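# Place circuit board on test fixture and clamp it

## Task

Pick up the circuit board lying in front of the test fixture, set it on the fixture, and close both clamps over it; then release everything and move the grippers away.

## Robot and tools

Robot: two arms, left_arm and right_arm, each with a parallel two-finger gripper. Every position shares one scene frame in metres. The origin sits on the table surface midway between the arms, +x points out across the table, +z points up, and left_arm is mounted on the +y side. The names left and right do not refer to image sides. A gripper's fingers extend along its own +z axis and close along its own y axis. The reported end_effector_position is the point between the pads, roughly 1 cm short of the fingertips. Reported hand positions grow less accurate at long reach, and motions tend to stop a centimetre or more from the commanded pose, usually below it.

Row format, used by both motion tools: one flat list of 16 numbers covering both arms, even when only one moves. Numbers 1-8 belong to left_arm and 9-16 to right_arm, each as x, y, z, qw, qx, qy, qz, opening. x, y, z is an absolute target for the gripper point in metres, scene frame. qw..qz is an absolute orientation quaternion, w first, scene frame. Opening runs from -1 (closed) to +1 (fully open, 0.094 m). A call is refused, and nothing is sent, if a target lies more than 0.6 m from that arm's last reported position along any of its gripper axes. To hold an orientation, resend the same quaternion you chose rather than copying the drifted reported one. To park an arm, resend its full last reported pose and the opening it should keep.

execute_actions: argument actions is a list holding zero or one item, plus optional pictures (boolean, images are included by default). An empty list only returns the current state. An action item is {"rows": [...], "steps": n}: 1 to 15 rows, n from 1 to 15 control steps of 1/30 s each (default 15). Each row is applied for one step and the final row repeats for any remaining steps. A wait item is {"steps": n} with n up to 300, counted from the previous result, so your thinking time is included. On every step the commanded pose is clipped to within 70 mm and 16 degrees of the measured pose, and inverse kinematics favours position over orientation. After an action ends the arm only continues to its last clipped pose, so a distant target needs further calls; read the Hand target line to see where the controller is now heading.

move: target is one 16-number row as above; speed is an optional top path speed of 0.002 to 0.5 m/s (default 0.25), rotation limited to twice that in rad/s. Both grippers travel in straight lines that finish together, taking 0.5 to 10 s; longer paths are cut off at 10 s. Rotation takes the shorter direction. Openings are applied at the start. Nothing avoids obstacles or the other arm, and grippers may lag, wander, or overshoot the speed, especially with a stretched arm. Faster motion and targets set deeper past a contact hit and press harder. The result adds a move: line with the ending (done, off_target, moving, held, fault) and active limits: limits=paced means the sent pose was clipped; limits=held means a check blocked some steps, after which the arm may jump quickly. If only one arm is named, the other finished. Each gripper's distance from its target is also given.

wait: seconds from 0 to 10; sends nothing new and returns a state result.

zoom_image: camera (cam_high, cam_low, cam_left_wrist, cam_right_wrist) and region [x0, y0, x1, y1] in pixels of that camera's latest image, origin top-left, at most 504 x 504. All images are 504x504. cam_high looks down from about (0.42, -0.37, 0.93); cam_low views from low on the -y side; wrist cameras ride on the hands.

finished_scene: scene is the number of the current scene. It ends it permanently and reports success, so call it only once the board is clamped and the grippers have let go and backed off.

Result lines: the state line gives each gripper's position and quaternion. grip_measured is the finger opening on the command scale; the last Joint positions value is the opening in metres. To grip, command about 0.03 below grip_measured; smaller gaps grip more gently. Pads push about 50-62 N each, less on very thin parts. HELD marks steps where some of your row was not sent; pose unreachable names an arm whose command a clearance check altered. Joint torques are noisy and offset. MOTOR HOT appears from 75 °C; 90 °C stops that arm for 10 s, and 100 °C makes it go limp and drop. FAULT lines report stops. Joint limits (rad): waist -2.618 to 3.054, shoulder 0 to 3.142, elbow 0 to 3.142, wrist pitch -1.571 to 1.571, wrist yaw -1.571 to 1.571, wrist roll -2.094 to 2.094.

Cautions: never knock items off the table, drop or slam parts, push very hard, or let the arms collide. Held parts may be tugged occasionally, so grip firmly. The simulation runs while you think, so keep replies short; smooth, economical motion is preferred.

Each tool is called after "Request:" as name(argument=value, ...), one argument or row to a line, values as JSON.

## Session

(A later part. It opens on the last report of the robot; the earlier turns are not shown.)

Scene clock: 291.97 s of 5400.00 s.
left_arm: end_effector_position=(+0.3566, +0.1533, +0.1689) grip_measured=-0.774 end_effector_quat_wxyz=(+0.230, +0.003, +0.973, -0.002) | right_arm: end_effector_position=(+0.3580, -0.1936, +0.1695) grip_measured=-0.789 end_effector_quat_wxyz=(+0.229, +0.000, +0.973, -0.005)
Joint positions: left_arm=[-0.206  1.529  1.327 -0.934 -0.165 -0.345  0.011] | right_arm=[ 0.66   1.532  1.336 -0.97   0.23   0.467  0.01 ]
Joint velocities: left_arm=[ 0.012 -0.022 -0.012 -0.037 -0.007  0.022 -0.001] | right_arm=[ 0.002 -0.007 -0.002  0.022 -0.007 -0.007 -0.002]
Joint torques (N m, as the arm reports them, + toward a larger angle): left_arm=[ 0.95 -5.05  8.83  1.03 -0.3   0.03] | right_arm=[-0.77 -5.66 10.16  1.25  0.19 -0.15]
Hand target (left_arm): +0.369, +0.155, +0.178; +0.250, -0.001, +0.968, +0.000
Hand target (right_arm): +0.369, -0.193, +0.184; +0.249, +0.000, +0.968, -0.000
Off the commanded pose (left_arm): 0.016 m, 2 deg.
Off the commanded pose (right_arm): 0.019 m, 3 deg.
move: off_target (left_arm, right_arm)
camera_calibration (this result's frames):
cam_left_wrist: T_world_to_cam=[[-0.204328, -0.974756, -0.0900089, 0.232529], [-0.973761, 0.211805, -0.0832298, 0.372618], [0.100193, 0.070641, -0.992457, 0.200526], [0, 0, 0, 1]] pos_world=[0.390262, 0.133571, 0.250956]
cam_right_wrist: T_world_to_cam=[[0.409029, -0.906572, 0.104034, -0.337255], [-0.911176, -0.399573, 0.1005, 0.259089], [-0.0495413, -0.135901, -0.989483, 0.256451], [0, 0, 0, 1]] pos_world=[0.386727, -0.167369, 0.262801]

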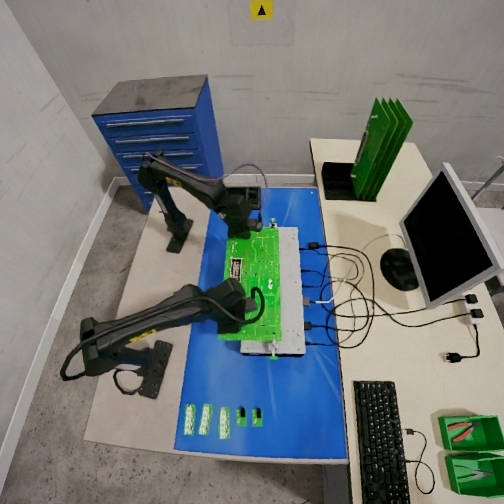

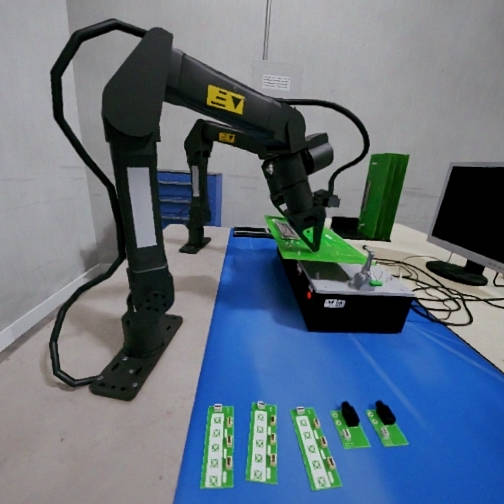

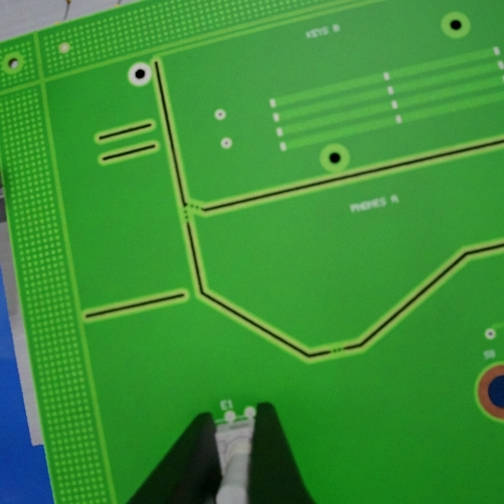

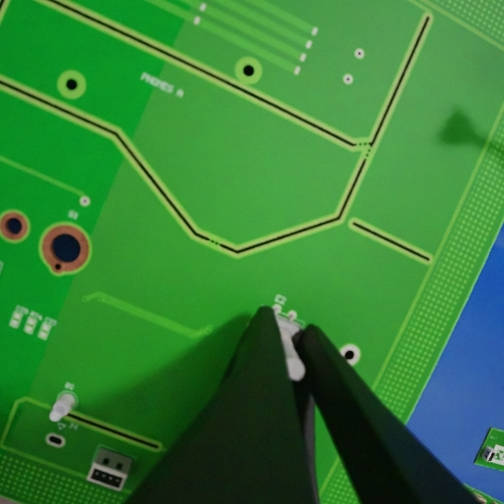

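Passing. Center slightly and continue.

Request:
move(
  target=[0.42,0.158,0.178,0.25,0,0.968,0,-0.9,0.42,-0.188,0.184,0.25,0,0.968,0,-0.9],
  speed=0.02,
)

Request:
zoom_image(
  camera="cam_low",
  region=[250,180,430,320],
)

Request:
zoom_image(
  camera="cam_high",
  region=[190,190,330,370],
)

Scene clock: 300.17 s of 5400.00 s.
left_arm: end_effector_position=(+0.4063, +0.1582, +0.1691) grip_measured=-0.774 end_effector_quat_wxyz=(+0.229, +0.002, +0.973, +0.001) | right_arm: end_effector_position=(+0.4081, -0.1903, +0.1687) grip_measured=-0.789 end_effector_quat_wxyz=(+0.228, +0.001, +0.974, -0.007)
Joint positions: left_arm=[-0.139  1.701  1.507 -0.936 -0.141 -0.285  0.011] | right_arm=[ 0.597  1.707  1.516 -0.966  0.208  0.41   0.01 ]
Joint velocities: left_arm=[ 0.002 -0.017  0.007 -0.007 -0.007  0.037 -0.   ] | right_arm=[ 0.002  0.002  0.017 -0.037 -0.022 -0.037  0.   ]
Joint torques (N m, as the arm reports them, + toward a larger angle): left_arm=[ 0.87 -6.48  9.09  1.08 -0.16  0.12] | right_arm=[-0.66 -7.43 10.23  1.28  0.12 -0.12]
Hand target (left_arm): +0.419, +0.159, +0.178; +0.250, -0.000, +0.968, +0.001
Hand target (right_arm): +0.419, -0.189, +0.183; +0.250, +0.001, +0.968, +0.000
Off the commanded pose (left_arm): 0.016 m, 3 deg.
Off the commanded pose (right_arm): 0.020 m, 3 deg.
After step 90, 1.77 s passed at rest.
move: off_target (left_arm, right_arm)
camera_calibration (this result's frames):
cam_left_wrist: T_world_to_cam=[[-0.201052, -0.97505, -0.094106, 0.246919], [-0.974627, 0.208759, -0.0807572, 0.420353], [0.0983877, 0.0754819, -0.992281, 0.195317], [0, 0, 0, 1]] pos_world=[0.440114, 0.138263, 0.250992]
cam_right_wrist: T_world_to_cam=[[0.406573, -0.90741, 0.106331, -0.354199], [-0.912142, -0.396543, 0.103686, 0.306608], [-0.0519205, -0.139144, -0.98891, 0.258773], [0, 0, 0, 1]] pos_world=[0.437114, -0.163814, 0.261775]

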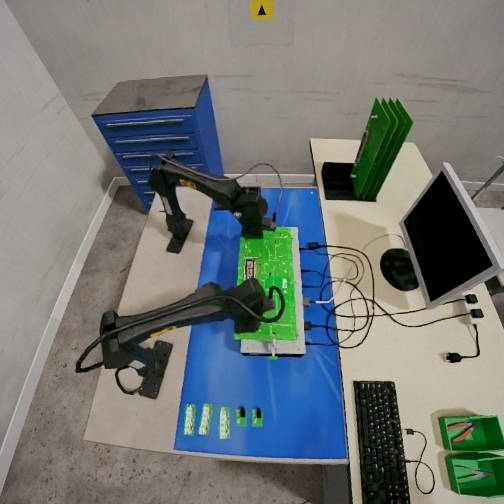

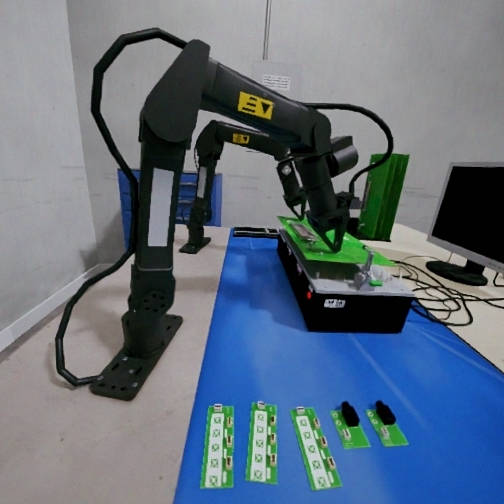

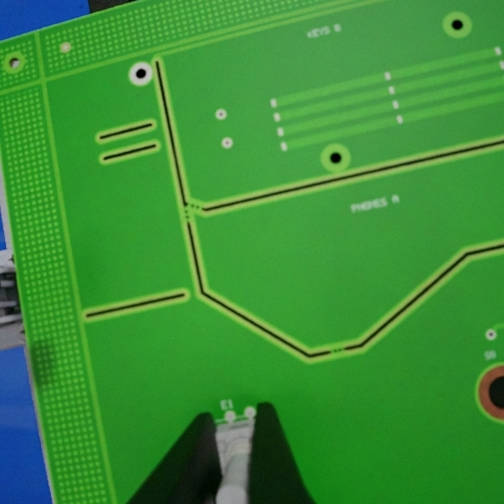

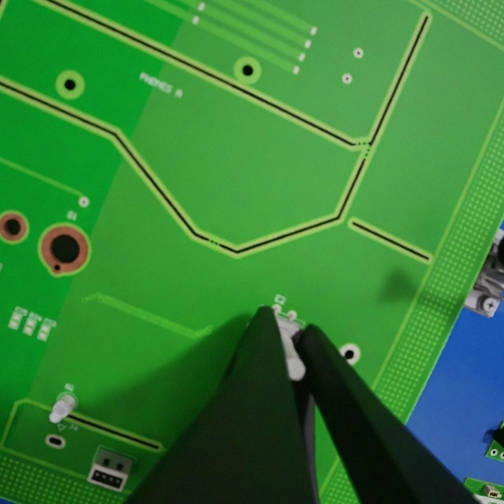

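Region (250, 180, 430, 320) of cam_low's 504x504 image, scaled by 2.800, with more detail than that image has.

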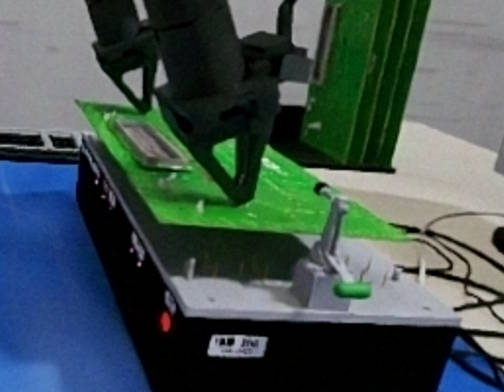

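Region (190, 190, 330, 370) of cam_high's 504x504 image, scaled by 2.800, with more detail than that image has.

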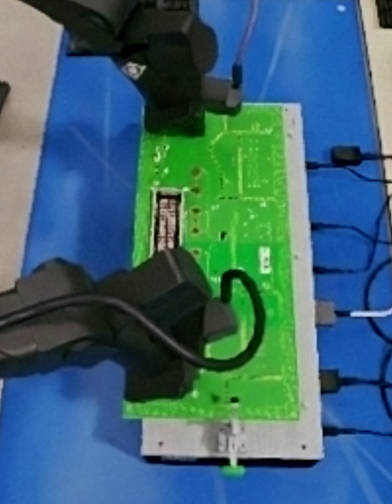

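Request:
move(
  target=[0.447,0.160,0.174,0.25,0,0.968,0,-0.9,0.446,-0.186,0.18,0.25,0,0.968,0,-0.9],
  speed=0.02,
)

Request:
zoom_image(
  camera="cam_low",
  region=[270,200,430,320],
)

Request:
zoom_image(
  camera="cam_high",
  region=[210,200,330,370],
)

Scene clock: 308.33 s of 5400.00 s.
left_arm: end_effector_position=(+0.4327, +0.1604, +0.1650) grip_measured=-0.774 end_effector_quat_wxyz=(+0.228, +0.002, +0.974, +0.002) | right_arm: end_effector_position=(+0.4338, -0.1889, +0.1646) grip_measured=-0.789 end_effector_quat_wxyz=(+0.228, +0.002, +0.974, -0.009)
Joint positions: left_arm=[-0.111  1.798  1.607 -0.939 -0.132 -0.259  0.011] | right_arm=[ 0.571  1.8    1.611 -0.966  0.201  0.387  0.01 ]
Joint velocities: left_arm=[-0.022 -0.002  0.007 -0.037  0.007 -0.007  0.   ] | right_arm=[-0.002  0.007 -0.007  0.007  0.022 -0.022 -0.001]
Joint torques (N m, as the arm reports them, + toward a larger angle): left_arm=[ 0.82 -7.47  9.13  1.05 -0.15  0.05] | right_arm=[-0.57 -8.37 10.26  1.3   0.09 -0.13]
Hand target (left_arm): +0.446, +0.161, +0.174; +0.250, -0.000, +0.968, +0.001
Hand target (right_arm): +0.445, -0.187, +0.180; +0.250, +0.000, +0.968, +0.000
Off the commanded pose (left_arm): 0.017 m, 3 deg.
Off the commanded pose (right_arm): 0.020 m, 3 deg.
After step 90, 2.90 s passed at rest.
move: off_target (left_arm, right_arm)
camera_calibration (this result's frames):
cam_left_wrist: T_world_to_cam=[[-0.200448, -0.974927, -0.0966344, 0.254165], [-0.97502, 0.20815, -0.0775149, 0.445058], [0.0956858, 0.0786829, -0.992297, 0.189165], [0, 0, 0, 1]] pos_world=[0.466787, 0.140269, 0.246768]
cam_right_wrist: T_world_to_cam=[[0.404452, -0.908067, 0.108776, -0.362507], [-0.91298, -0.393903, 0.106335, 0.331435], [-0.0537122, -0.142317, -0.988363, 0.256389], [0, 0, 0, 1]] pos_world=[0.462981, -0.162139, 0.257594]

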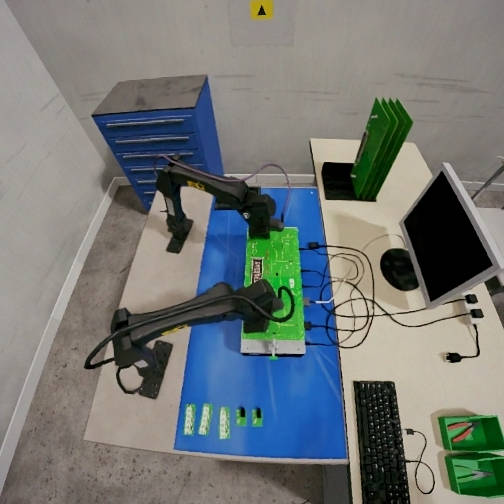

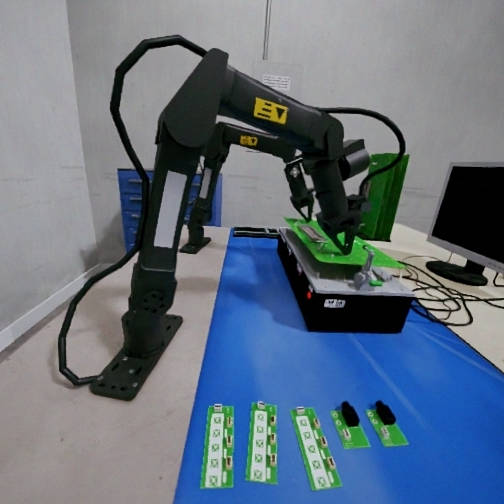

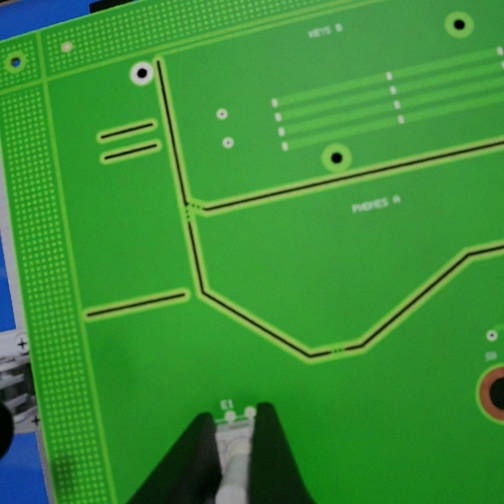

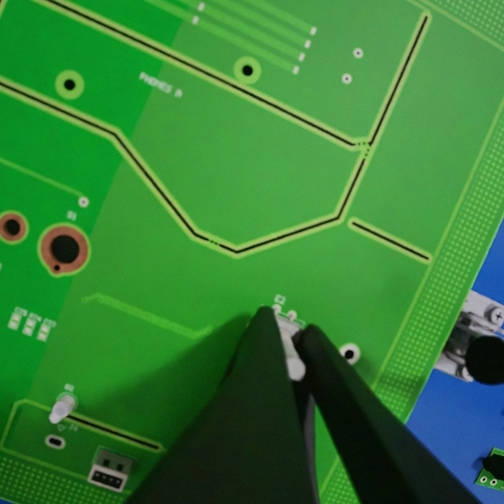

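Region (270, 200, 430, 320) of cam_low's 504x504 image, scaled by 3.150, with more detail than that image has; it fills the top 378 rows of this view, and the rest is white.

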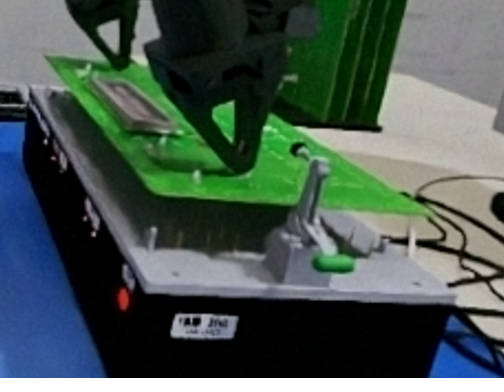

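Region (210, 200, 330, 370) of cam_high's 504x504 image, scaled by 2.965, with more detail than that image has; it fills the left 356 columns of this view, and the rest is white.

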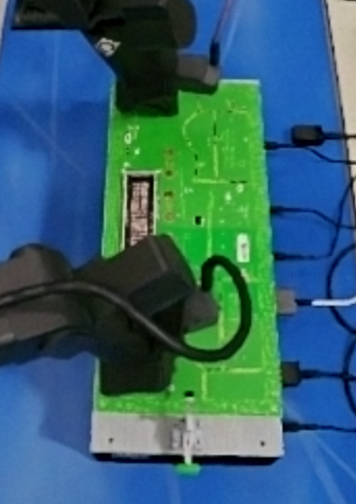

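Request:
move(
  target=[0.447,0.163,0.164,0.25,0,0.968,0,-0.9,0.446,-0.183,0.170,0.25,0,0.968,0,-0.9],
  speed=0.01,
)

Request:
zoom_image(
  camera="cam_low",
  region=[270,200,430,320],
)

Scene clock: 324.33 s of 5400.00 s.
left_arm: end_effector_position=(+0.4395, +0.1625, +0.1679) grip_measured=-0.774 end_effector_quat_wxyz=(+0.240, +0.002, +0.971, +0.000) | right_arm: end_effector_position=(+0.4389, -0.1866, +0.1672) grip_measured=-0.789 end_effector_quat_wxyz=(+0.239, +0.003, +0.971, -0.004)
Joint positions: left_arm=[-0.101  1.798  1.607 -0.911 -0.13  -0.248  0.011] | right_arm=[ 0.571  1.8    1.611 -0.941  0.201  0.387  0.01 ]
Joint velocities: left_arm=[ 0.002 -0.012 -0.017  0.022 -0.081  0.007 -0.001] | right_arm=[-0.007 -0.007 -0.002 -0.051  0.066  0.007 -0.001]
Joint torques (N m, as the arm reports them, + toward a larger angle): left_arm=[ 0.55 -7.36  6.14  1.18 -0.09  0.01] | right_arm=[-0.08 -7.94  7.91  1.46  0.12 -0.06]
Hand target (left_arm): +0.447, +0.163, +0.164; +0.250, -0.000, +0.968, +0.000
Hand target (right_arm): +0.446, -0.183, +0.170; +0.250, +0.000, +0.968, +0.000
Off the commanded pose (left_arm): 0.008 m, 1 deg.
Off the commanded pose (right_arm): 0.008 m, 1 deg.
After step 90, 10.30 s passed at rest.
move: done
camera_calibration (this result's frames):
cam_left_wrist: T_world_to_cam=[[-0.19856, -0.975213, -0.0976436, 0.257225], [-0.972537, 0.208394, -0.103653, 0.454697], [0.121432, 0.0743808, -0.989809, 0.180243], [0, 0, 0, 1]] pos_world=[0.471397, 0.142687, 0.250654]
cam_right_wrist: T_world_to_cam=[[0.40196, -0.909196, 0.108586, -0.361836], [-0.915132, -0.394877, 0.0812732, 0.341695], [-0.031015, -0.132039, -0.990759, 0.251881], [0, 0, 0, 1]] pos_world=[0.465951, -0.160794, 0.261073]

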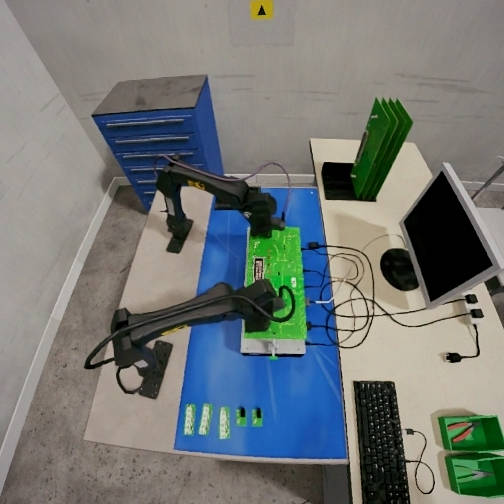

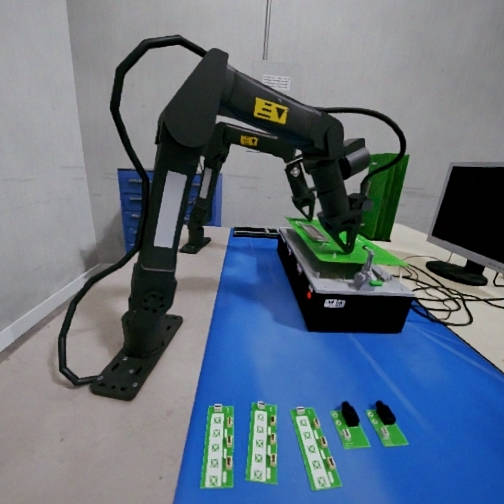

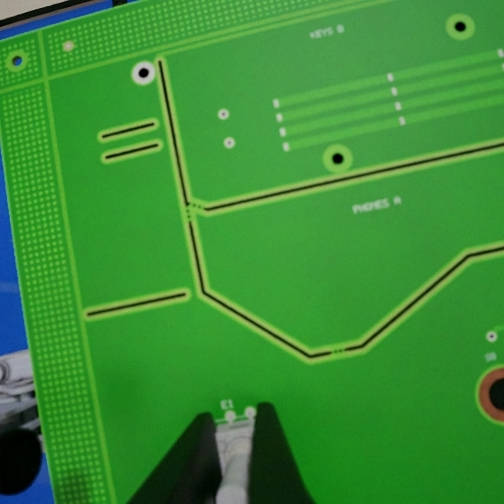

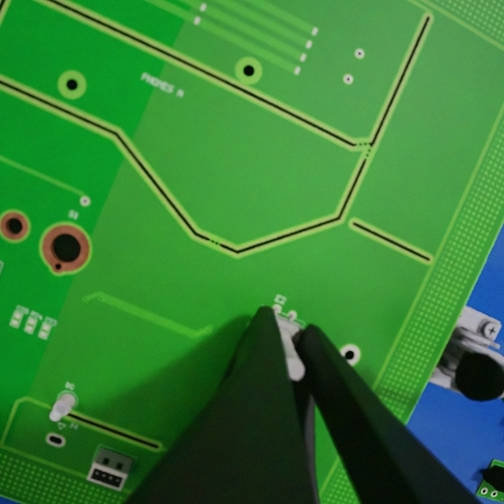

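Region (270, 200, 430, 320) of cam_low's 504x504 image, scaled by 3.150, with more detail than that image has; it fills the top 378 rows of this view, and the rest is white.

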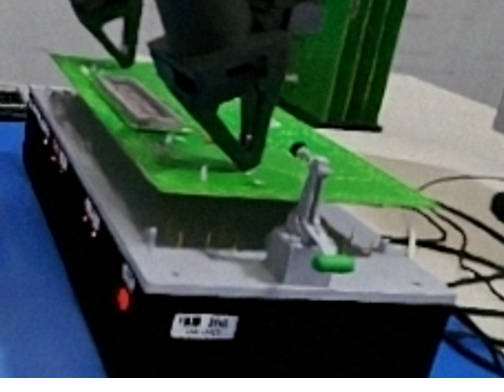

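Request:
move(
  target=[0.441,0.163,0.155,0.24,0,0.971,0,-0.9,0.441,-0.183,0.158,0.24,0,0.971,0,-0.9],
  speed=0.01,
)

Request:
zoom_image(
  camera="cam_low",
  region=[270,200,430,320],
)

Scene clock: 330.67 s of 5400.00 s.
left_arm: end_effector_position=(+0.4361, +0.1622, +0.1563) grip_measured=-0.774 end_effector_quat_wxyz=(+0.232, +0.003, +0.973, -0.001) | right_arm: end_effector_position=(+0.4376, -0.1870, +0.1615) grip_measured=-0.789 end_effector_quat_wxyz=(+0.236, +0.003, +0.972, -0.005)
Joint positions: left_arm=[-0.101  1.798  1.568 -0.889 -0.123 -0.248  0.011] | right_arm=[ 0.571  1.8    1.592 -0.928  0.2    0.387  0.01 ]
Joint velocities: left_arm=[ 0.002  0.002 -0.007 -0.037 -0.051 -0.007 -0.   ] | right_arm=[ 0.002 -0.007 -0.012 -0.095 -0.081 -0.037 -0.001]
Joint torques (N m, as the arm reports them, + toward a larger angle): left_arm=[ 0.26 -7.72  6.44  1.08 -0.16 -0.08] | right_arm=[ 0.11 -8.12  6.34  1.48  0.05 -0.01]
Hand target (left_arm): +0.441, +0.163, +0.155; +0.240, -0.000, +0.971, +0.000
Hand target (right_arm): +0.441, -0.183, +0.158; +0.240, +0.000, +0.971, -0.000
Off the commanded pose (left_arm): 0.005 m, 1 deg.
Off the commanded pose (right_arm): 0.006 m, 1 deg.
After step 90, 1.80 s passed at rest.
move: done
camera_calibration (this result's frames):
cam_left_wrist: T_world_to_cam=[[-0.203337, -0.974731, -0.0924832, 0.256281], [-0.973503, 0.211362, -0.0872843, 0.447623], [0.104626, 0.0722846, -0.991881, 0.177177], [0, 0, 0, 1]] pos_world=[0.469336, 0.142387, 0.23851]
cam_right_wrist: T_world_to_cam=[[0.402962, -0.908827, 0.107957, -0.361371], [-0.91445, -0.394987, 0.0881262, 0.33942], [-0.03745, -0.134233, -0.990242, 0.248521], [0, 0, 0, 1]] pos_world=[0.465309, -0.160997, 0.255197]

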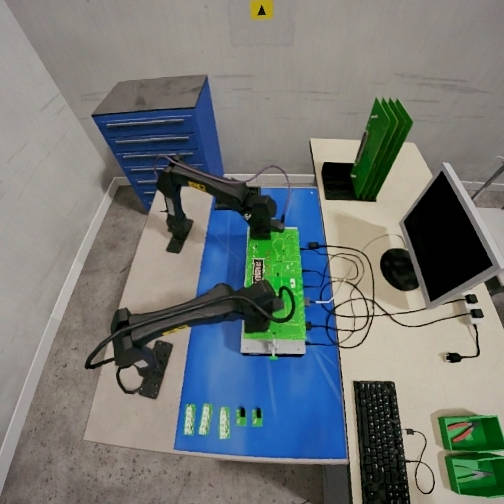

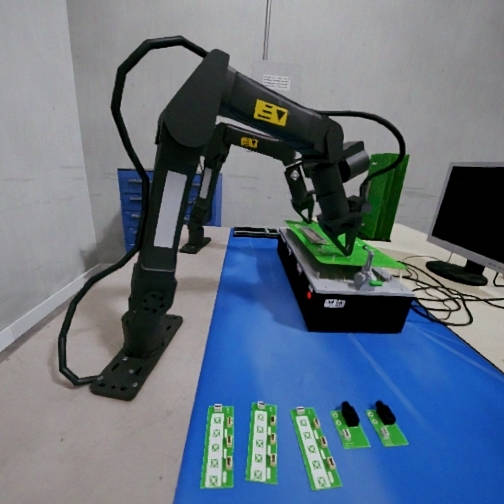

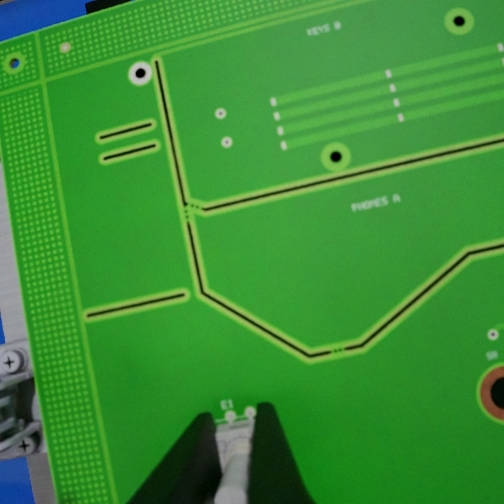

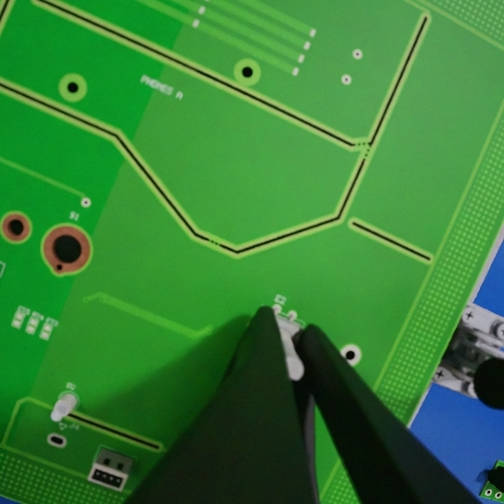

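Region (270, 200, 430, 320) of cam_low's 504x504 image, scaled by 3.150, with more detail than that image has; it fills the top 378 rows of this view, and the rest is white.

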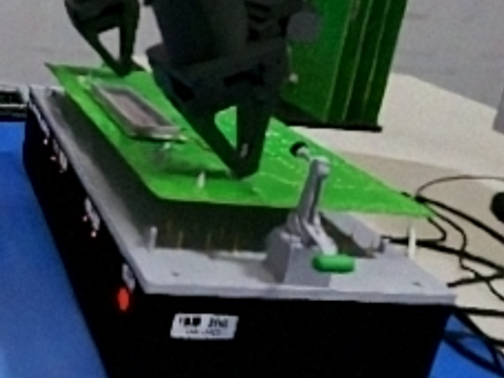

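Request:
move(
  target=[0.433,0.163,0.150,0.24,0,0.971,0,-0.9,0.432,-0.183,0.150,0.24,0,0.971,0,-0.9],
  speed=0.01,
)

Request:
zoom_image(
  camera="cam_low",
  region=[270,200,430,320],
)

Scene clock: 338.77 s of 5400.00 s.
left_arm: end_effector_position=(+0.4317, +0.1621, +0.1413) grip_measured=-0.774 end_effector_quat_wxyz=(+0.222, +0.004, +0.975, -0.002) | right_arm: end_effector_position=(+0.4329, -0.1871, +0.1423) grip_measured=-0.789 end_effector_quat_wxyz=(+0.225, +0.003, +0.974, -0.005)
Joint positions: left_arm=[-0.101  1.798  1.517 -0.856 -0.116 -0.25   0.011] | right_arm=[ 0.573  1.8    1.524 -0.881  0.194  0.392  0.01 ]
Joint velocities: left_arm=[-0.012 -0.002 -0.012  0.037 -0.037 -0.037  0.001] | right_arm=[ 0.012 -0.002 -0.002  0.037 -0.037 -0.066  0.001]
Joint torques (N m, as the arm reports them, + toward a larger angle): left_arm=[ -0.45 -10.13   6.24   1.02  -0.24  -0.12] | right_arm=[  0.6  -10.56   6.09   1.31   0.14   0.01]
Hand target (left_arm): +0.433, +0.163, +0.150; +0.240, -0.000, +0.971, -0.000
Hand target (right_arm): +0.432, -0.183, +0.150; +0.240, +0.000, +0.971, +0.000
Off the commanded pose (left_arm): 0.009 m, 2 deg.
Off the commanded pose (right_arm): 0.009 m, 2 deg.
After step 90, 3.53 s passed at rest.
move: done
camera_calibration (this result's frames):
cam_left_wrist: T_world_to_cam=[[-0.207109, -0.974453, -0.0868748, 0.254741], [-0.974575, 0.213262, -0.0687244, 0.439568], [0.0854958, 0.0704326, -0.993846, 0.171628], [0, 0, 0, 1]] pos_world=[0.466478, 0.142402, 0.222912]
cam_right_wrist: T_world_to_cam=[[0.405105, -0.90872, 0.100583, -0.357307], [-0.912435, -0.394872, 0.107415, 0.333106], [-0.0578927, -0.13529, -0.989113, 0.237748], [0, 0, 0, 1]] pos_world=[0.462449, -0.160993, 0.235318]

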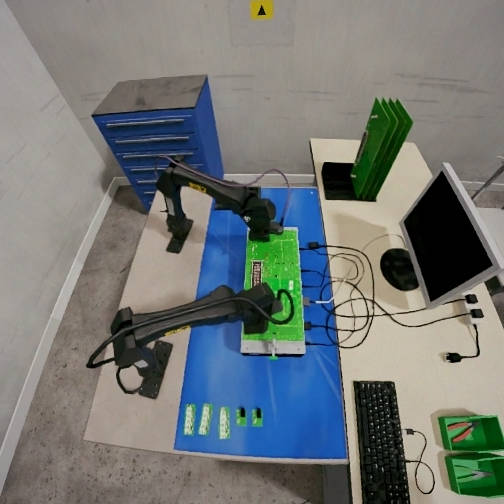

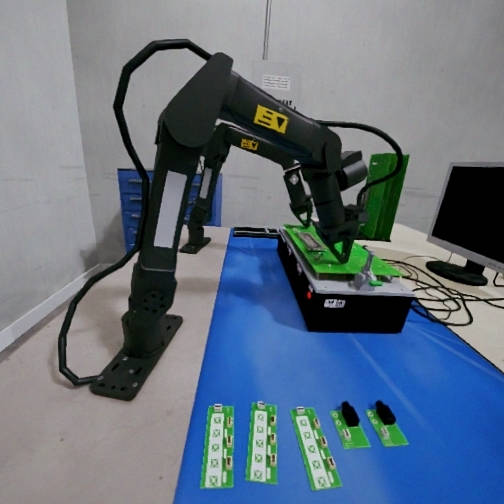

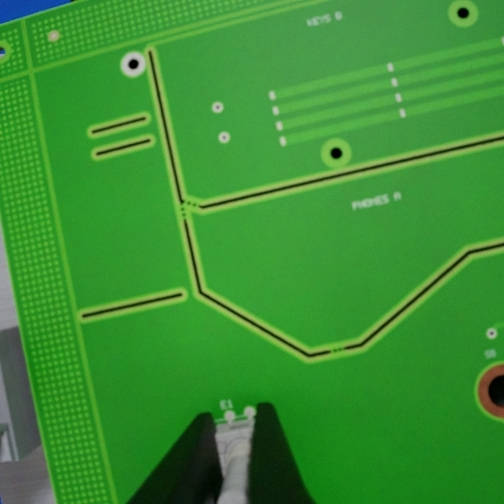

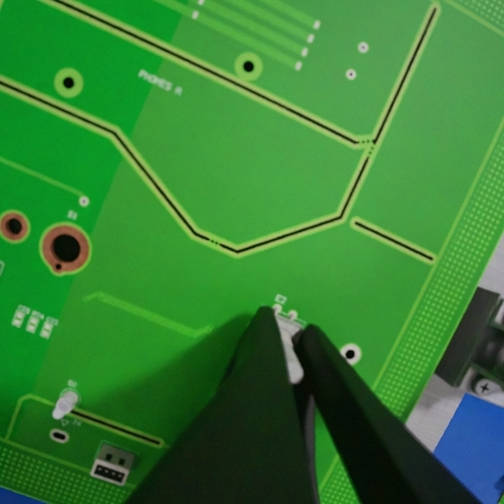

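Region (270, 200, 430, 320) of cam_low's 504x504 image, scaled by 3.150, with more detail than that image has; it fills the top 378 rows of this view, and the rest is white.

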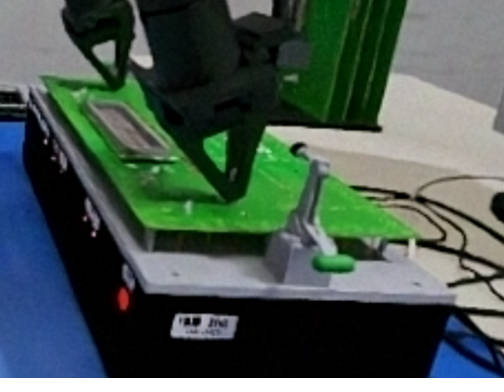

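Request:
zoom_image(
  camera="cam_low",
  region=[305,255,415,295],
)

Request:
zoom_image(
  camera="cam_high",
  region=[230,210,320,370],
)

Region (305, 255, 415, 295) of cam_low's 504x504 image, scaled by 4.582, with more detail than that image has; it fills the top 183 rows of this view, and the rest is white.

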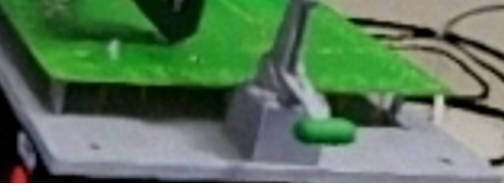

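Region (230, 210, 320, 370) of cam_high's 504x504 image, scaled by 3.150, with more detail than that image has; it fills the left 284 columns of this view, and the rest is white.

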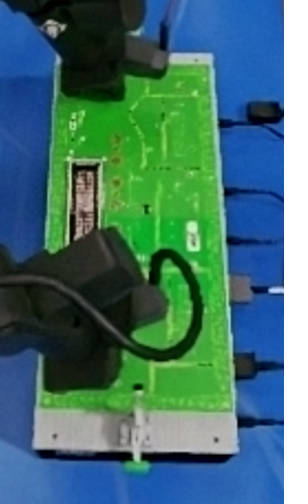

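Request:
move(
  target=[0.435,0.167,0.158,0.24,0,0.971,0,-0.9,0.434,-0.179,0.158,0.24,0,0.971,0,-0.9],
  speed=0.01,
)

Request:
move(
  target=[0.434,0.167,0.146,0.24,0,0.971,0,-0.9,0.433,-0.179,0.145,0.24,0,0.971,0,-0.9],
  speed=0.008,
)

Request:
zoom_image(
  camera="cam_low",
  region=[305,245,415,295],
)

Scene clock: 357.10 s of 5400.00 s.
left_arm: end_effector_position=(+0.4314, +0.1628, +0.1412) grip_measured=-0.774 end_effector_quat_wxyz=(+0.222, +0.004, +0.975, -0.000) | right_arm: end_effector_position=(+0.4301, -0.1863, +0.1413) grip_measured=-0.789 end_effector_quat_wxyz=(+0.221, +0.005, +0.975, -0.006)
Joint positions: left_arm=[-0.101  1.798  1.517 -0.858 -0.119 -0.249  0.011] | right_arm=[ 0.577  1.8    1.524 -0.891  0.194  0.401  0.01 ]
Joint velocities: left_arm=[-0.017  0.007 -0.002 -0.007 -0.007 -0.051  0.001] | right_arm=[ 0.012  0.002 -0.007 -0.037  0.037  0.007 -0.001]
Joint torques (N m, as the arm reports them, + toward a larger angle): left_arm=[ 0.76 -9.55  8.33  0.79 -0.18 -0.02] | right_arm=[ 0.82 -9.54  9.63  1.13  0.19 -0.01]
Hand target (left_arm): +0.435, +0.167, +0.158; +0.240, -0.000, +0.971, +0.000
Hand target (right_arm): +0.434, -0.179, +0.158; +0.240, +0.000, +0.971, +0.000
Off the commanded pose (left_arm): 0.018 m, 2 deg.
Off the commanded pose (right_arm): 0.019 m, 2 deg.
After step 90, 13.30 s passed at rest.
move: off_target (left_arm, right_arm)
camera_calibration (this result's frames):
cam_left_wrist: T_world_to_cam=[[-0.206624, -0.974264, -0.0900901, 0.255513], [-0.974773, 0.212922, -0.0669478, 0.439032], [0.084407, 0.0739844, -0.993681, 0.171336], [0, 0, 0, 1]] pos_world=[0.466289, 0.142781, 0.222665]
cam_right_wrist: T_world_to_cam=[[0.402026, -0.910478, 0.0969761, -0.353928], [-0.913128, -0.39085, 0.115907, 0.330859], [-0.0676277, -0.135149, -0.988515, 0.240825], [0, 0, 0, 1]] pos_world=[0.460691, -0.160381, 0.234033]

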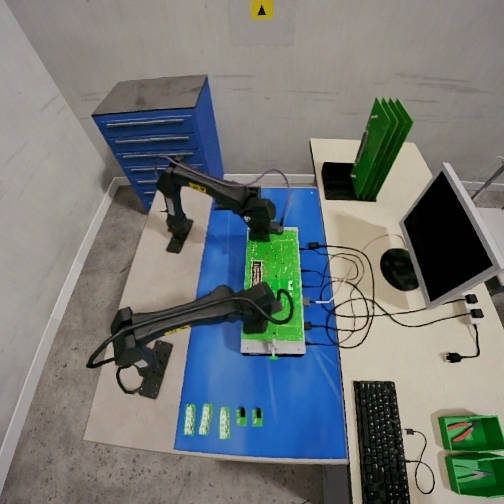

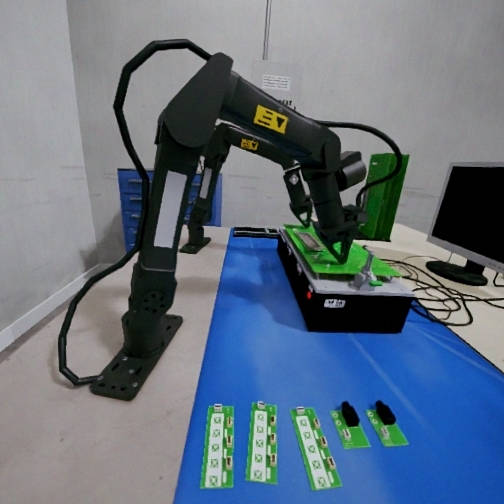

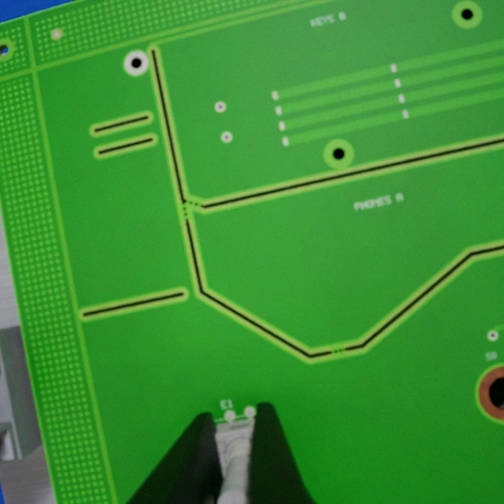

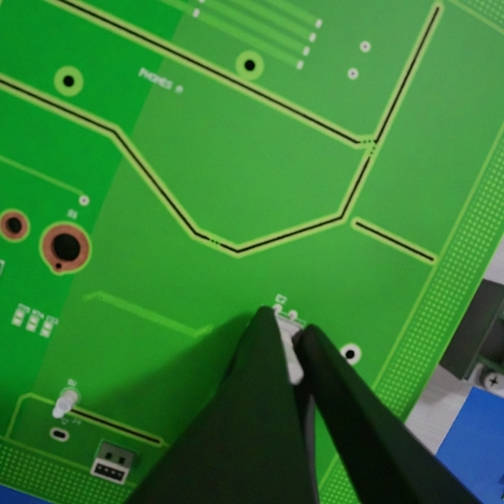

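Scene clock: 359.93 s of 5400.00 s.
left_arm: end_effector_position=(+0.4335, +0.1633, +0.1389) grip_measured=-0.774 end_effector_quat_wxyz=(+0.227, +0.003, +0.974, -0.000) | right_arm: end_effector_position=(+0.4342, -0.1858, +0.1433) grip_measured=-0.789 end_effector_quat_wxyz=(+0.230, +0.006, +0.973, -0.005)
Joint positions: left_arm=[-0.1    1.798  1.504 -0.835 -0.122 -0.249  0.011] | right_arm=[ 0.577  1.8    1.524 -0.873  0.201  0.401  0.01 ]
Joint velocities: left_arm=[ 0.007  0.002 -0.007 -0.007  0.066  0.051 -0.001] | right_arm=[ 0.002 -0.007 -0.012 -0.007 -0.022 -0.022  0.   ]
Joint torques (N m, as the arm reports them, + toward a larger angle): left_arm=[ 0.4  -9.98  6.09  0.94 -0.15 -0.03] | right_arm=[ 0.88 -9.65  5.77  1.39  0.13  0.02]
Hand target (left_arm): +0.434, +0.167, +0.146; +0.240, -0.000, +0.971, +0.000
Hand target (right_arm): +0.433, -0.179, +0.145; +0.239, +0.000, +0.971, +0.000
Off the commanded pose (left_arm): 0.008 m, 2 deg.
Off the commanded pose (right_arm): 0.007 m, 1 deg.
move: done
camera_calibration (this result's frames):
cam_left_wrist: T_world_to_cam=[[-0.20314, -0.974839, -0.0917737, 0.25511], [-0.974629, 0.210308, -0.0766041, 0.442572], [0.0939774, 0.0738839, -0.992829, 0.164561], [0, 0, 0, 1]] pos_world=[0.467702, 0.143457, 0.220696]
cam_right_wrist: T_world_to_cam=[[0.397624, -0.911759, 0.102916, -0.354431], [-0.916224, -0.38852, 0.0979093, 0.33892], [-0.0492849, -0.133225, -0.98986, 0.235719], [0, 0, 0, 1]] pos_world=[0.463074, -0.160075, 0.236622]

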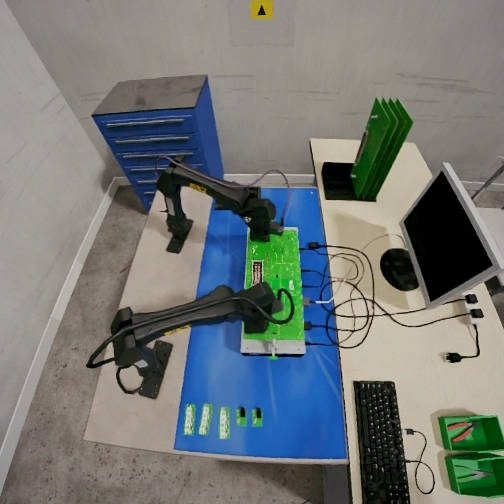

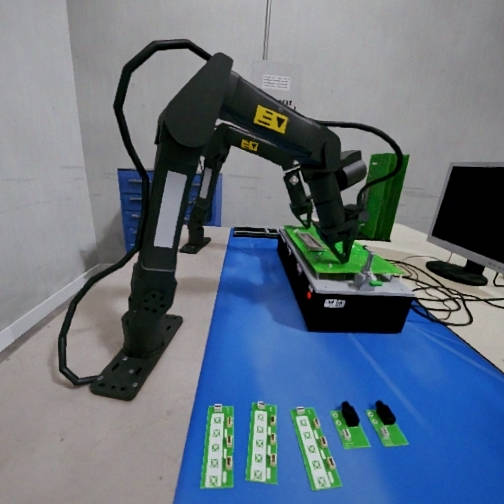

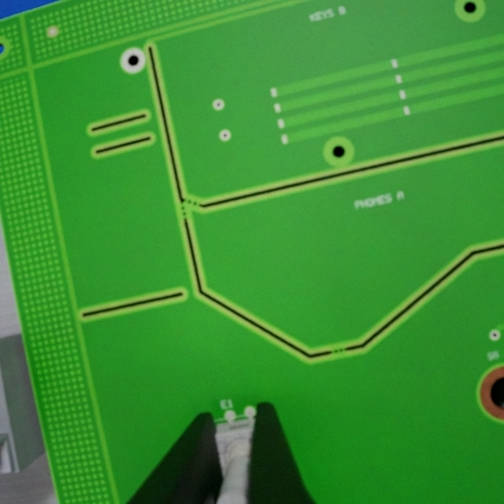

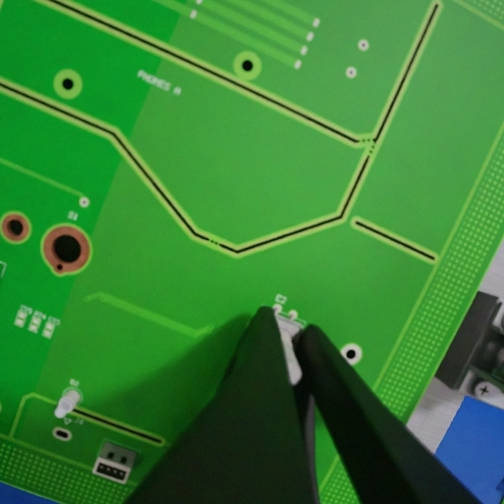

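Region (305, 245, 415, 295) of cam_low's 504x504 image, scaled by 4.582, with more detail than that image has; it fills the top 229 rows of this view, and the rest is white.

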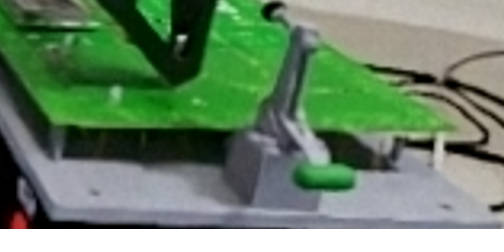

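Request:
move(
  target=[0.438,0.168,0.168,0.24,0,0.971,0,-0.9,0.438,-0.178,0.172,0.24,0,0.971,0,-0.9],
  speed=0.01,
)

Request:
zoom_image(
  camera="cam_low",
  region=[305,245,415,295],
)

Request:
zoom_image(
  camera="cam_left_wrist",
  region=[0,0,160,120],
)

Scene clock: 369.30 s of 5400.00 s.
left_arm: end_effector_position=(+0.4313, +0.1631, +0.1527) grip_measured=-0.774 end_effector_quat_wxyz=(+0.220, +0.004, +0.975, -0.003) | right_arm: end_effector_position=(+0.4311, -0.1864, +0.1589) grip_measured=-0.789 end_effector_quat_wxyz=(+0.223, +0.006, +0.975, -0.006)
Joint positions: left_arm=[-0.098  1.798  1.564 -0.906 -0.111 -0.247  0.011] | right_arm=[ 0.577  1.8    1.593 -0.955  0.196  0.402  0.01 ]
Joint velocities: left_arm=[-0.027 -0.017  0.012 -0.007 -0.022  0.007  0.001] | right_arm=[-0.012 -0.002 -0.007  0.022 -0.066 -0.051  0.001]
Joint torques (N m, as the arm reports them, + toward a larger angle): left_arm=[ 0.99 -8.9   8.82  0.85 -0.22  0.  ] | right_arm=[ 0.69 -8.08 10.32  1.14  0.15 -0.01]
Hand target (left_arm): +0.438, +0.168, +0.168; +0.240, -0.000, +0.971, +0.000
Hand target (right_arm): +0.438, -0.178, +0.172; +0.240, +0.000, +0.971, +0.001
Off the commanded pose (left_arm): 0.017 m, 2 deg.
Off the commanded pose (right_arm): 0.017 m, 2 deg.
After step 90, 3.13 s passed at rest.
move: off_target (left_arm, right_arm)
camera_calibration (this result's frames):
cam_left_wrist: T_world_to_cam=[[-0.207988, -0.974508, -0.0841179, 0.256586], [-0.974761, 0.213636, -0.0648043, 0.439216], [0.081123, 0.0685164, -0.994346, 0.185187], [0, 0, 0, 1]] pos_world=[0.466475, 0.143524, 0.234187]
cam_right_wrist: T_world_to_cam=[[0.399998, -0.911147, 0.0990578, -0.355675], [-0.91432, -0.389224, 0.111912, 0.331119], [-0.0634125, -0.135335, -0.988769, 0.256541], [0, 0, 0, 1]] pos_world=[0.461285, -0.160474, 0.251836]

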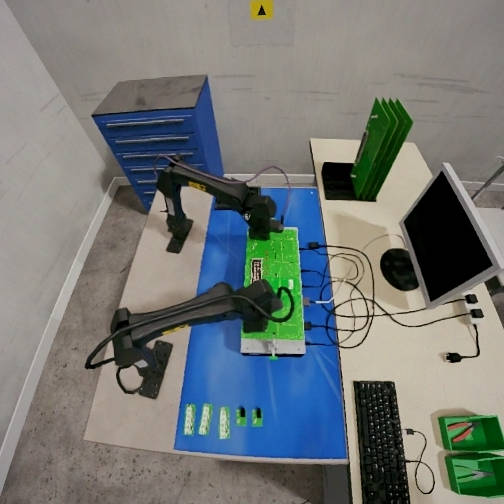

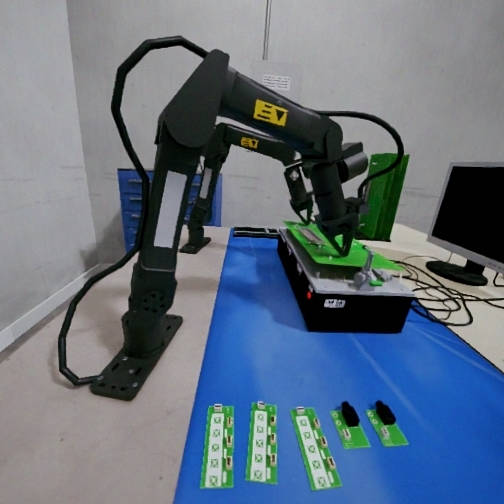

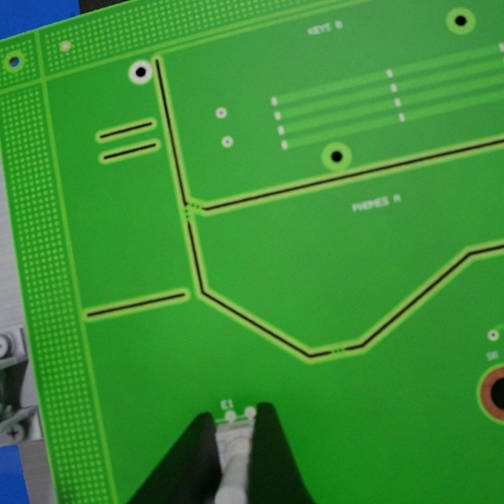

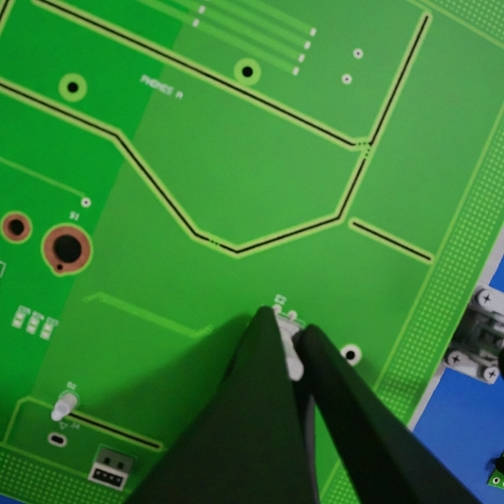

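Region (305, 245, 415, 295) of cam_low's 504x504 image, scaled by 4.582, with more detail than that image has; it fills the top 229 rows of this view, and the rest is white.

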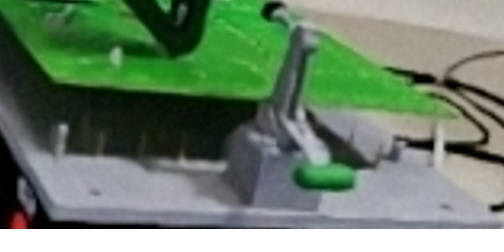

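Region (0, 0, 160, 120) of cam_left_wrist's 504x504 image, scaled by 3.150, with more detail than that image has; it fills the top 378 rows of this view, and the rest is white.

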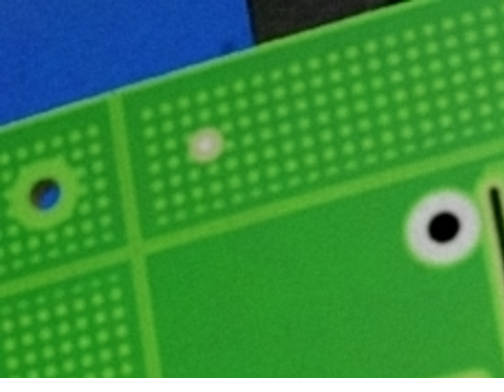

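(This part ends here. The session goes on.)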